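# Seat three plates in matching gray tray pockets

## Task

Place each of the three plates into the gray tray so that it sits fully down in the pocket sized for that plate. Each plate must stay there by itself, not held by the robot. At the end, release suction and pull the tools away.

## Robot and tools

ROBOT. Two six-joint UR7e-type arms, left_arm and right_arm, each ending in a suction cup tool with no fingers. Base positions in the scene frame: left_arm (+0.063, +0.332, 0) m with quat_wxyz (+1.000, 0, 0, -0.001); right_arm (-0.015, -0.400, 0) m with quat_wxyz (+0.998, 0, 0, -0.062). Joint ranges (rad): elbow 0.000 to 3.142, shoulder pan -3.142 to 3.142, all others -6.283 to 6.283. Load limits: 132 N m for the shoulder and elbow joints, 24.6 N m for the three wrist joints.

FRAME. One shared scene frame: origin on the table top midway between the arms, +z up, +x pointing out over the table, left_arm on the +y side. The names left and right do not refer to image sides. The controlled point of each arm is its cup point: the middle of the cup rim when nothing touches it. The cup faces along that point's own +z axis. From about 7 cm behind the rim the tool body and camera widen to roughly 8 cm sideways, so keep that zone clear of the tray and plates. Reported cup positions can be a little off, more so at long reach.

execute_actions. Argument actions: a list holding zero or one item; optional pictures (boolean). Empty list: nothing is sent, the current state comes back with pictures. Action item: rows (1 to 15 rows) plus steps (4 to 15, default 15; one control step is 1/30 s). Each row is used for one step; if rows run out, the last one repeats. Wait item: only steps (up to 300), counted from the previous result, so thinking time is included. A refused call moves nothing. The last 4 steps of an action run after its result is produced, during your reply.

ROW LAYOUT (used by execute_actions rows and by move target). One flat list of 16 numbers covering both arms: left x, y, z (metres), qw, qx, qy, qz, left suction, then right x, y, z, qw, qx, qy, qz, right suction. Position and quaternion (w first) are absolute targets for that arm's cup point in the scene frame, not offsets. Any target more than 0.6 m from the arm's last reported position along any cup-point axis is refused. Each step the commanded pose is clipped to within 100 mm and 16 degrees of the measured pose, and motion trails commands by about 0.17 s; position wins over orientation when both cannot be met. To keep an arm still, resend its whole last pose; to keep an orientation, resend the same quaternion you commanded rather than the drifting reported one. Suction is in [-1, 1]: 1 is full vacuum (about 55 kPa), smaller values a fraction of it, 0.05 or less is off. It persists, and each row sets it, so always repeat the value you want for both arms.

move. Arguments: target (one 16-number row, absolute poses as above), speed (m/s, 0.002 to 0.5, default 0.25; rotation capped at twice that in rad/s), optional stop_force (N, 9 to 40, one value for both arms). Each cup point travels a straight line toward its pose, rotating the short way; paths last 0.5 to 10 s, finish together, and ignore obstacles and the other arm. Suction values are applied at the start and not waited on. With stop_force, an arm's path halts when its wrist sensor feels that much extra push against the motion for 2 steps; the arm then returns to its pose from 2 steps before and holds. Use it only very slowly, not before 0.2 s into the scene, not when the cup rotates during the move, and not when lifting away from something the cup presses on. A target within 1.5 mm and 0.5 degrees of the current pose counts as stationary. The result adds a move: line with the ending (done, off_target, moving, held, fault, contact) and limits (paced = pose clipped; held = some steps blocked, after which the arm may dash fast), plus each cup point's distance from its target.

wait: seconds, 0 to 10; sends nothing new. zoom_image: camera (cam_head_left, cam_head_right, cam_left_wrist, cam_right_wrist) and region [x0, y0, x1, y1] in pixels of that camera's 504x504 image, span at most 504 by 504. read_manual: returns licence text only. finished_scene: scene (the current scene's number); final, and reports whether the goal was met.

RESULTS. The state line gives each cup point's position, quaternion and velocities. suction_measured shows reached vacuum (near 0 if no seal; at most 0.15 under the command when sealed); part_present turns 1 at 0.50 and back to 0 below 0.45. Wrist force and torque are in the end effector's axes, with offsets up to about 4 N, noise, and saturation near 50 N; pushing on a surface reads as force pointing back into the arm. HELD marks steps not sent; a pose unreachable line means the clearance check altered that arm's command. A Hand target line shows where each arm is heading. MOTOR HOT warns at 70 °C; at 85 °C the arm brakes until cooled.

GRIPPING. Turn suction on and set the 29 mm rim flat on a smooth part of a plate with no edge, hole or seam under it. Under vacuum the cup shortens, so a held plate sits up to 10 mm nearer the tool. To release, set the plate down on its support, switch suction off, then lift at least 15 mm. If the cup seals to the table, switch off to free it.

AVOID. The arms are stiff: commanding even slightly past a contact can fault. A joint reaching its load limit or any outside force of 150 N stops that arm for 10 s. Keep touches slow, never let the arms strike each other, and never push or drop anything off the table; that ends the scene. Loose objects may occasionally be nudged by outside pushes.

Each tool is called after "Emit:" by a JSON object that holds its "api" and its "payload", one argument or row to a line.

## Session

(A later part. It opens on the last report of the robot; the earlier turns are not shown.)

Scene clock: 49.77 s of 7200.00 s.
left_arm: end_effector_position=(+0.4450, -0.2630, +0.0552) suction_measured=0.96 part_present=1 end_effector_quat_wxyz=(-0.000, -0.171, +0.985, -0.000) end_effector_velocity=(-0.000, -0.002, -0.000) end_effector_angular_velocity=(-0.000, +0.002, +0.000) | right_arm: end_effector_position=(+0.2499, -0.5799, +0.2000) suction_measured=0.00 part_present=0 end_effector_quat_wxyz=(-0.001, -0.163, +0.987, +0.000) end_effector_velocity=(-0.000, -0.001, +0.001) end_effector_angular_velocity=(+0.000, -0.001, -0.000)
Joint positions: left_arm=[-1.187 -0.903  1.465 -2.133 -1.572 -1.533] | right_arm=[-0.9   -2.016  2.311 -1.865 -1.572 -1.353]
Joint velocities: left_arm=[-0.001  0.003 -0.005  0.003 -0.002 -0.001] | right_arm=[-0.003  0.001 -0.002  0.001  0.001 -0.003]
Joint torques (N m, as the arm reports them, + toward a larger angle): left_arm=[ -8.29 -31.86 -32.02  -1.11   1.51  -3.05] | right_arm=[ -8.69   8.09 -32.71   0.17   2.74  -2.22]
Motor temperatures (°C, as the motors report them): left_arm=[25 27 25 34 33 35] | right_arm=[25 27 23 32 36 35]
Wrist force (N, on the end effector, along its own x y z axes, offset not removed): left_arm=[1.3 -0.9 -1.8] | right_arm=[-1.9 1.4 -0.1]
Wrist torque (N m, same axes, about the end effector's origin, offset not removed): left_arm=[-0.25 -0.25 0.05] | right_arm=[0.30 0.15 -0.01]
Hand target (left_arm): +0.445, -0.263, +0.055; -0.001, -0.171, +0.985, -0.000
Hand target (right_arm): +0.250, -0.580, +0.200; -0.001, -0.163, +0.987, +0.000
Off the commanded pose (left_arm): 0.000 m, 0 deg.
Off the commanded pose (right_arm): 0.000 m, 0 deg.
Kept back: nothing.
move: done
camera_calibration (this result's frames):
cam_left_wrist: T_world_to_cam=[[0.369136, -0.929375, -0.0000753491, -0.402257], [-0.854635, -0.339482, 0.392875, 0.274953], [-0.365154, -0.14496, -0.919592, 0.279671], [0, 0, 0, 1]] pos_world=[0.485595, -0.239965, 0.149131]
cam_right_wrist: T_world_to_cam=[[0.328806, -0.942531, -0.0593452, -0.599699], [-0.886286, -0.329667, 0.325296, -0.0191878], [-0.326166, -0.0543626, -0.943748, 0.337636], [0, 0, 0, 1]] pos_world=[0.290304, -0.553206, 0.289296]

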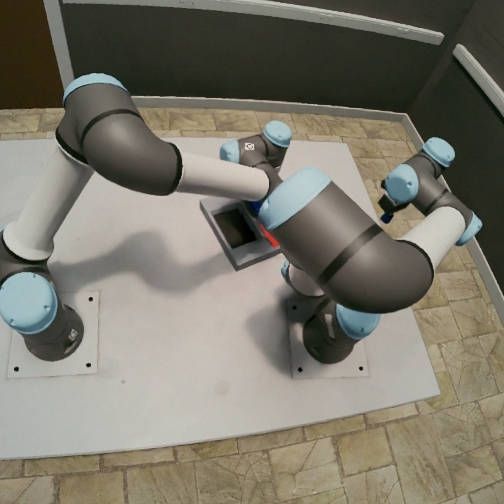

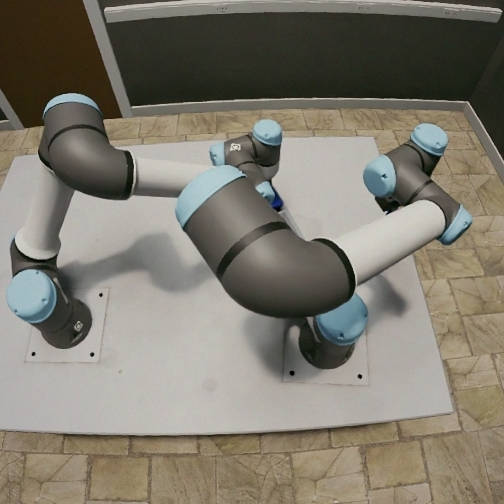

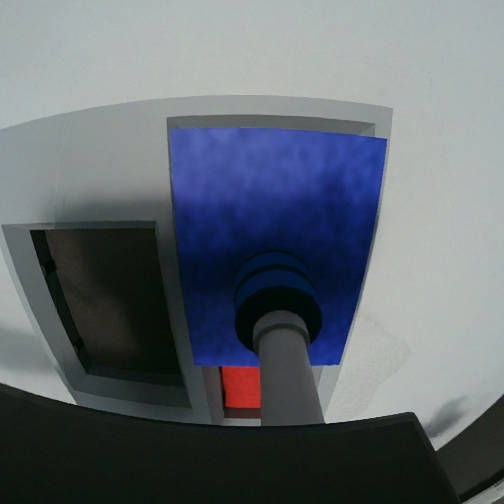

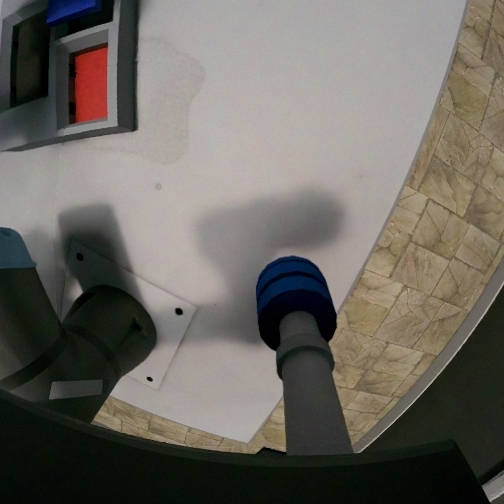

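Emit:
{"api": "move", "payload": {
  "target": [0.4446, -0.262, 0.012, 0, -0.17451, 0.98466, 0, 1, 0.25, -0.58, 0.20, 0, -0.16333, 0.98657, 0, 0],
  "speed": 0.03,
  "stop_force": 20
}}

Emit:
{"api": "move", "payload": {
  "target": [0.4446, -0.262, 0.0, 0, -0.17451, 0.98466, 0, 1, 0.25, -0.58, 0.20, 0, -0.16333, 0.98657, 0, 0],
  "speed": 0.005,
  "stop_force": 12
}}

Scene clock: 52.30 s of 7200.00 s.
left_arm: end_effector_position=(+0.4446, -0.2621, +0.0121) suction_measured=0.96 part_present=1 end_effector_quat_wxyz=(+0.000, -0.175, +0.985, -0.000) end_effector_velocity=(+0.000, +0.000, -0.001) end_effector_angular_velocity=(+0.001, -0.000, +0.000) | right_arm: end_effector_position=(+0.2500, -0.5800, +0.2000) suction_measured=0.00 part_present=0 end_effector_quat_wxyz=(-0.000, -0.163, +0.987, +0.000) end_effector_velocity=(+0.000, +0.000, -0.000) end_effector_angular_velocity=(+0.001, -0.000, -0.002)
Joint positions: left_arm=[-1.188 -0.847  1.496 -2.219 -1.571 -1.541] | right_arm=[-0.901 -2.016  2.311 -1.866 -1.571 -1.353]
Joint velocities: left_arm=[ 0.     0.002  0.001 -0.002  0.001  0.   ] | right_arm=[ 0.     0.001 -0.    -0.     0.001  0.002]
Joint torques (N m, as the arm reports them, + toward a larger angle): left_arm=[ -7.24 -30.14  -4.94  -2.25   2.04  -2.76] | right_arm=[ -9.74 -13.36 -16.91  -3.26   2.69  -1.78]
Motor temperatures (°C, as the motors report them): left_arm=[25 27 25 34 33 35] | right_arm=[25 27 23 32 36 35]
Wrist force (N, on the end effector, along its own x y z axes, offset not removed): left_arm=[-1.1 -5.2 -7.4] | right_arm=[-4.5 -2.9 1.7]
Wrist torque (N m, same axes, about the end effector's origin, offset not removed): left_arm=[-0.63 0.17 -0.06] | right_arm=[-0.38 0.60 -0.31]
Hand target (left_arm): +0.445, -0.262, +0.012; -0.000, -0.175, +0.985, +0.000
Hand target (right_arm): +0.250, -0.580, +0.200; -0.000, -0.163, +0.987, +0.000
Off the commanded pose (left_arm): 0.000 m, 0 deg.
Off the commanded pose (right_arm): 0.000 m, 0 deg.
Kept back: nothing.
move: done
camera_calibration (this result's frames):
cam_left_wrist: T_world_to_cam=[[0.375616, -0.926775, -0.0000173705, -0.403439], [-0.852619, -0.345568, 0.391948, 0.289412], [-0.363254, -0.147207, -0.919987, 0.238627], [0, 0, 0, 1]] pos_world=[0.484978, -0.238758, 0.106093]
cam_right_wrist: T_world_to_cam=[[0.32891, -0.942525, -0.0588538, -0.599945], [-0.886668, -0.329665, 0.324253, -0.0188004], [-0.325019, -0.0544664, -0.944138, 0.33744], [0, 0, 0, 1]] pos_world=[0.290333, -0.553282, 0.289377]

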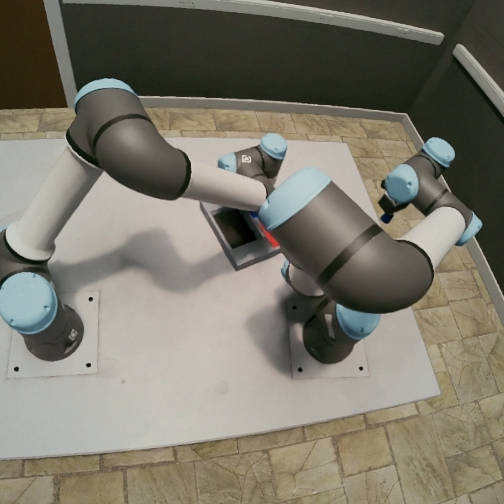

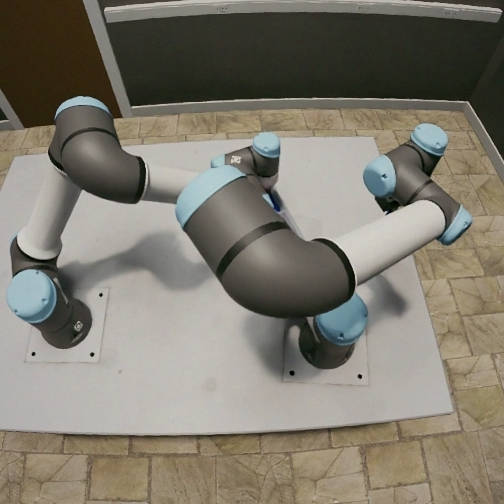

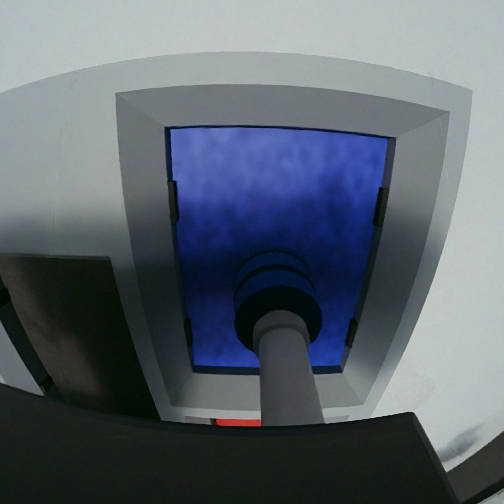

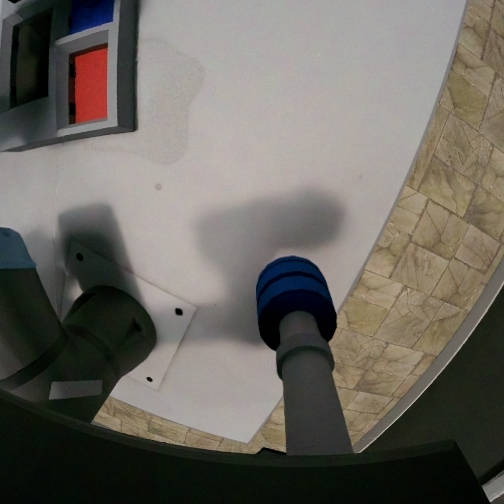

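Scene clock: 54.20 s of 7200.00 s.
left_arm: end_effector_position=(+0.4446, -0.2620, +0.0043) suction_measured=0.96 part_present=1 end_effector_quat_wxyz=(+0.000, -0.175, +0.985, -0.000) end_effector_velocity=(-0.001, +0.001, -0.000) end_effector_angular_velocity=(+0.004, +0.002, -0.001) | right_arm: end_effector_position=(+0.2500, -0.5800, +0.2000) suction_measured=0.00 part_present=0 end_effector_quat_wxyz=(-0.000, -0.163, +0.987, +0.000) end_effector_velocity=(-0.000, +0.000, +0.000) end_effector_angular_velocity=(-0.001, -0.000, -0.000)
Joint positions: left_arm=[-1.188 -0.836  1.499 -2.234 -1.571 -1.541] | right_arm=[-0.901 -2.016  2.311 -1.866 -1.571 -1.353]
Joint velocities: left_arm=[-0.001 -0.     0.     0.005 -0.001  0.001] | right_arm=[-0.    -0.001 -0.    -0.     0.     0.   ]
Joint torques (N m, as the arm reports them, + toward a larger angle): left_arm=[ -7.21 -39.82 -10.61   2.03   2.01  -2.58] | right_arm=[ -9.59 -13.32 -15.33  -3.25   2.75  -1.93]
Motor temperatures (°C, as the motors report them): left_arm=[25 27 25 34 33 35] | right_arm=[25 27 23 32 36 35]
Wrist force (N, on the end effector, along its own x y z axes, offset not removed): left_arm=[1.4 -0.5 -31.5] | right_arm=[-7.1 -5.8 3.6]
Wrist torque (N m, same axes, about the end effector's origin, offset not removed): left_arm=[-0.50 -0.14 0.02] | right_arm=[-0.82 0.79 0.10]
Hand target (left_arm): +0.445, -0.262, +0.005; +0.000, -0.175, +0.985, -0.000
Hand target (right_arm): +0.250, -0.580, +0.200; +0.000, -0.163, +0.987, +0.000
Off the commanded pose (left_arm): 0.004 m, 0 deg.
Off the commanded pose (right_arm): 0.000 m, 0 deg.
Kept back: nothing.
move: contact (left_arm)
camera_calibration (this result's frames):
cam_left_wrist: T_world_to_cam=[[0.375621, -0.926773, -0.000031914, -0.4034], [-0.852616, -0.345578, 0.391946, 0.292458], [-0.363256, -0.147196, -0.919988, 0.231474], [0, 0, 0, 1]] pos_world=[0.484964, -0.238721, 0.0983131]
cam_right_wrist: T_world_to_cam=[[0.328911, -0.942526, -0.05885, -0.599946], [-0.886669, -0.329664, 0.324252, -0.0187993], [-0.325016, -0.0544694, -0.944138, 0.337438], [0, 0, 0, 1]] pos_world=[0.290333, -0.553282, 0.289378]

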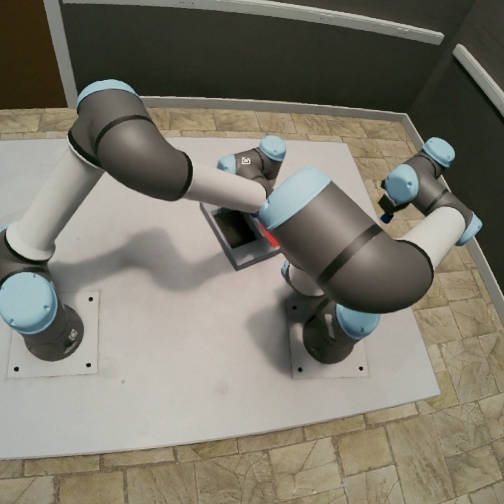

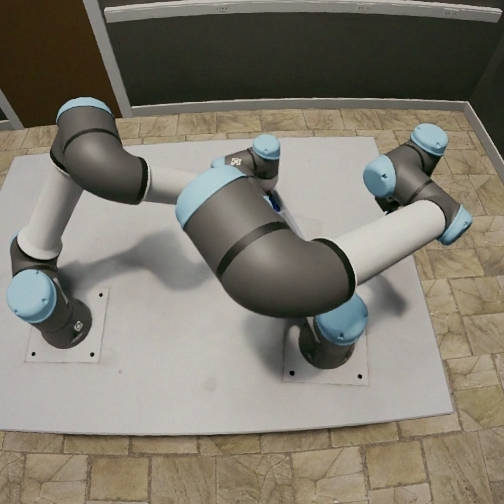

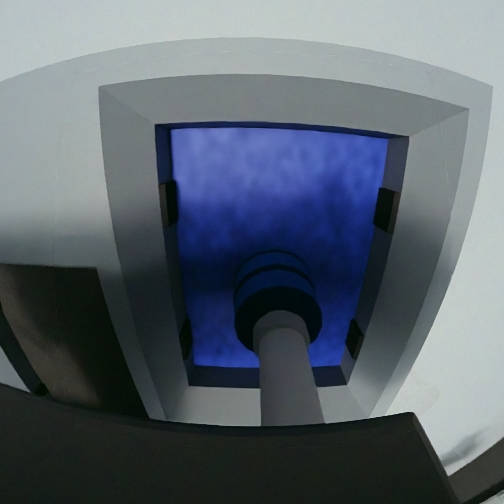

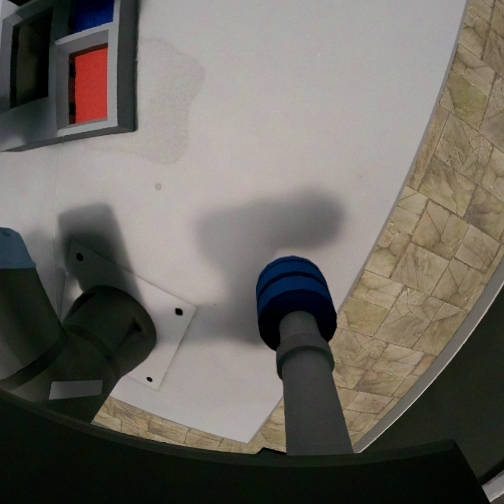

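The blue plate has reached the pocket floor at z≈0.0043. I'll release it and lift clear.

Emit:
{"api": "move", "payload": {
  "target": [0.4446, -0.262, 0.12, 0, -0.17451, 0.98466, 0, 0, 0.25, -0.58, 0.20, 0, -0.16333, 0.98657, 0, 0],
  "speed": 0.2
}}

Scene clock: 55.50 s of 7200.00 s.
left_arm: end_effector_position=(+0.4446, -0.2618, +0.1199) suction_measured=0.00 part_present=0 end_effector_quat_wxyz=(+0.000, -0.174, +0.985, +0.000) end_effector_velocity=(-0.000, -0.000, +0.002) end_effector_angular_velocity=(-0.000, +0.002, -0.000) | right_arm: end_effector_position=(+0.2500, -0.5800, +0.2000) suction_measured=0.00 part_present=0 end_effector_quat_wxyz=(+0.000, -0.163, +0.987, -0.000) end_effector_velocity=(-0.000, -0.000, -0.000) end_effector_angular_velocity=(+0.000, +0.001, -0.002)
Joint positions: left_arm=[-1.188 -0.979  1.408 -2.    -1.571 -1.54 ] | right_arm=[-0.901 -2.016  2.311 -1.866 -1.571 -1.353]
Joint velocities: left_arm=[ 0.    -0.001 -0.002  0.004 -0.002  0.   ] | right_arm=[-0.     0.     0.     0.    -0.001  0.002]
Joint torques (N m, as the arm reports them, + toward a larger angle): left_arm=[  5.62 -56.92 -33.89  -0.83  -0.17  -2.58] | right_arm=[ -8.31 -12.68 -15.66  -3.44   2.81  -1.9 ]
Motor temperatures (°C, as the motors report them): left_arm=[25 27 25 34 33 35] | right_arm=[25 27 23 32 36 35]
Wrist force (N, on the end effector, along its own x y z axes, offset not removed): left_arm=[-0.1 -1.5 1.1] | right_arm=[0.6 -4.2 1.4]
Wrist torque (N m, same axes, about the end effector's origin, offset not removed): left_arm=[-0.22 0.03 0.00] | right_arm=[-0.64 -0.22 0.13]
Hand target (left_arm): +0.445, -0.262, +0.120; +0.000, -0.175, +0.985, -0.000
Hand target (right_arm): +0.250, -0.580, +0.200; +0.000, -0.163, +0.987, -0.000
Off the commanded pose (left_arm): 0.000 m, 0 deg.
Off the commanded pose (right_arm): 0.000 m, 0 deg.
Kept back: nothing.
move: done
camera_calibration (this result's frames):
cam_left_wrist: T_world_to_cam=[[0.375499, -0.926823, -0.0000682267, -0.403168], [-0.852692, -0.345494, 0.391854, 0.247237], [-0.363203, -0.147083, -0.920027, 0.337846], [0, 0, 0, 1]] pos_world=[0.484913, -0.238555, 0.213919]
cam_right_wrist: T_world_to_cam=[[0.328911, -0.942526, -0.0588496, -0.599946], [-0.886669, -0.329664, 0.324252, -0.0187993], [-0.325016, -0.0544698, -0.944139, 0.337438], [0, 0, 0, 1]] pos_world=[0.290333, -0.553282, 0.289378]

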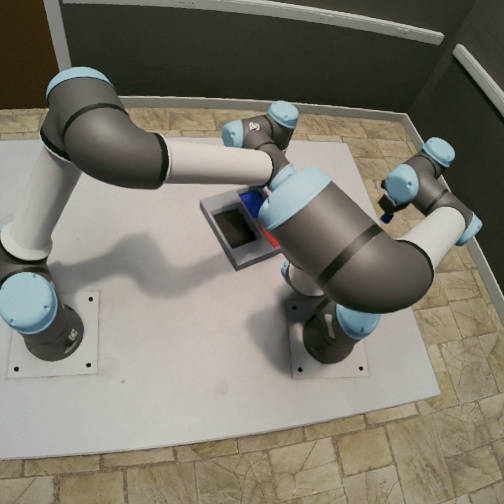

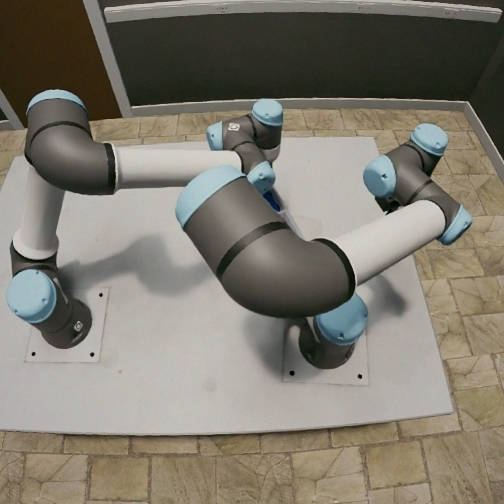

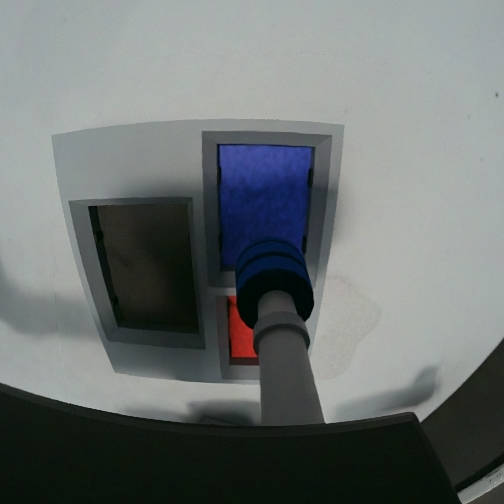

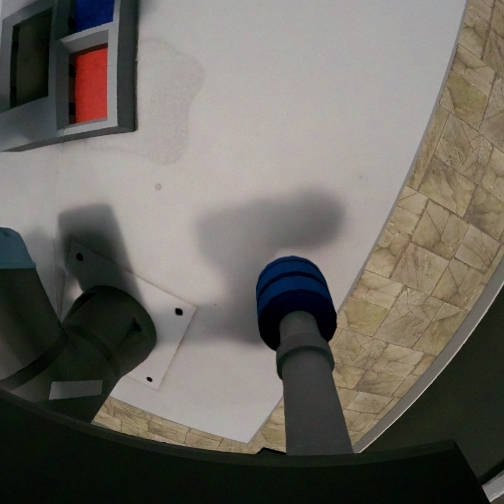

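Emit:
{"api": "move", "payload": {
  "target": [0.45, 0.05, 0.2, 0, -0.17451, 0.98466, 0, 0, 0.25, -0.58, 0.20, 0, -0.16333, 0.98657, 0, 0],
  "speed": 0.35
}}

Emit:
{"api": "finished_scene", "payload": {
  "scene": 1
}}

Scene clock: 57.27 s of 7200.00 s.
left_arm: end_effector_position=(+0.4499, +0.0500, +0.1998) suction_measured=0.00 part_present=0 end_effector_quat_wxyz=(+0.000, -0.174, +0.985, +0.000) end_effector_velocity=(-0.000, +0.001, +0.001) end_effector_angular_velocity=(-0.002, -0.001, +0.000) | right_arm: end_effector_position=(+0.2500, -0.5800, +0.2000) suction_measured=0.00 part_present=0 end_effector_quat_wxyz=(+0.000, -0.163, +0.987, -0.000) end_effector_velocity=(+0.000, +0.000, +0.000) end_effector_angular_velocity=(+0.000, -0.001, -0.001)
Joint positions: left_arm=[-0.91  -1.57   1.978 -1.979 -1.57  -1.263] | right_arm=[-0.901 -2.016  2.311 -1.866 -1.571 -1.353]
Joint velocities: left_arm=[ 0.001 -0.004  0.001  0.001 -0.     0.001] | right_arm=[-0.    -0.001  0.    -0.     0.001  0.001]
Joint torques (N m, as the arm reports them, + toward a larger angle): left_arm=[  6.83 -32.79 -10.57  -0.39  -1.96   3.03] | right_arm=[ -9.14 -12.56 -16.68  -3.24   2.46  -1.8 ]
Motor temperatures (°C, as the motors report them): left_arm=[25 27 25 34 33 35] | right_arm=[25 27 23 32 36 35]
Wrist force (N, on the end effector, along its own x y z axes, offset not removed): left_arm=[-3.5 -0.8 -1.7] | right_arm=[-4.3 -3.4 -2.2]
Wrist torque (N m, same axes, about the end effector's origin, offset not removed): left_arm=[-0.18 0.59 -0.04] | right_arm=[-0.35 0.43 0.02]
Hand target (left_arm): +0.450, +0.050, +0.200; +0.000, -0.175, +0.985, +0.000
Hand target (right_arm): +0.250, -0.580, +0.200; +0.000, -0.163, +0.987, -0.000
Off the commanded pose (left_arm): 0.000 m, 0 deg.
Off the commanded pose (right_arm): 0.000 m, 0 deg.
Kept back: nothing.
move: done
camera_calibration (this result's frames):
cam_left_wrist: T_world_to_cam=[[0.375614, -0.926776, 0.0000022181, -0.116202], [-0.852919, -0.34568, 0.391197, 0.328469], [-0.362551, -0.146941, -0.920307, 0.458896], [0, 0, 0, 1]] pos_world=[0.490178, 0.0732823, 0.29383]
cam_right_wrist: T_world_to_cam=[[0.328911, -0.942526, -0.0588497, -0.599946], [-0.886669, -0.329665, 0.324252, -0.0187994], [-0.325016, -0.0544698, -0.944138, 0.337438], [0, 0, 0, 1]] pos_world=[0.290333, -0.553282, 0.289377]

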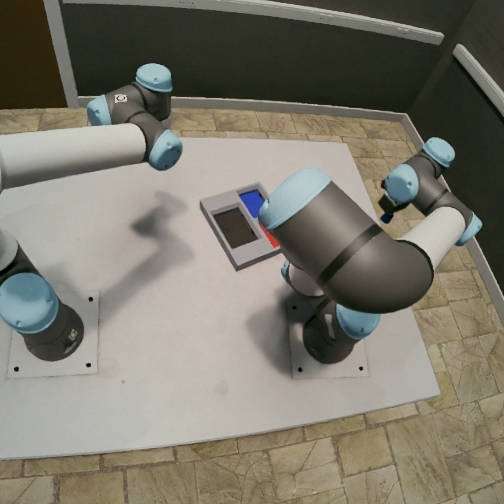

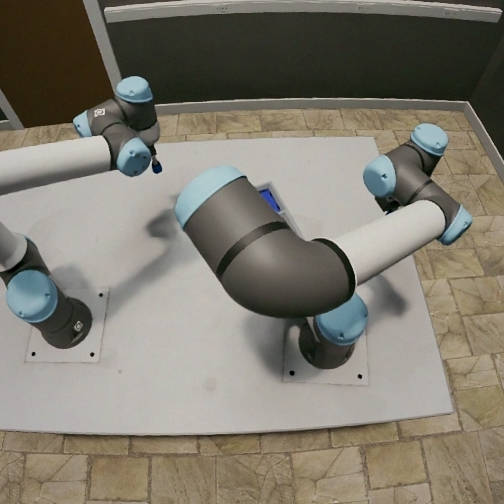

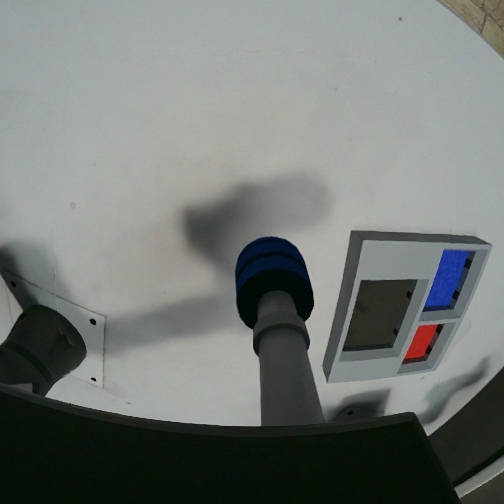

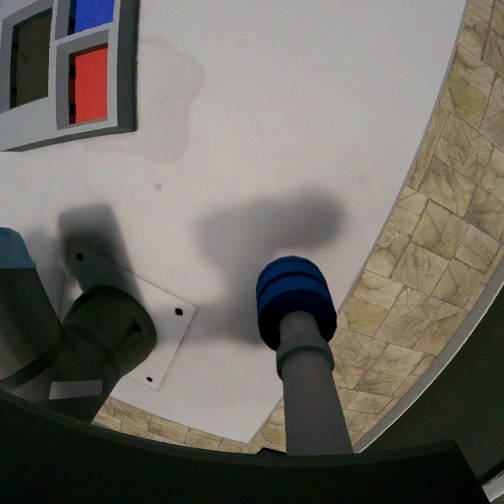

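The scene is finished: the task was done.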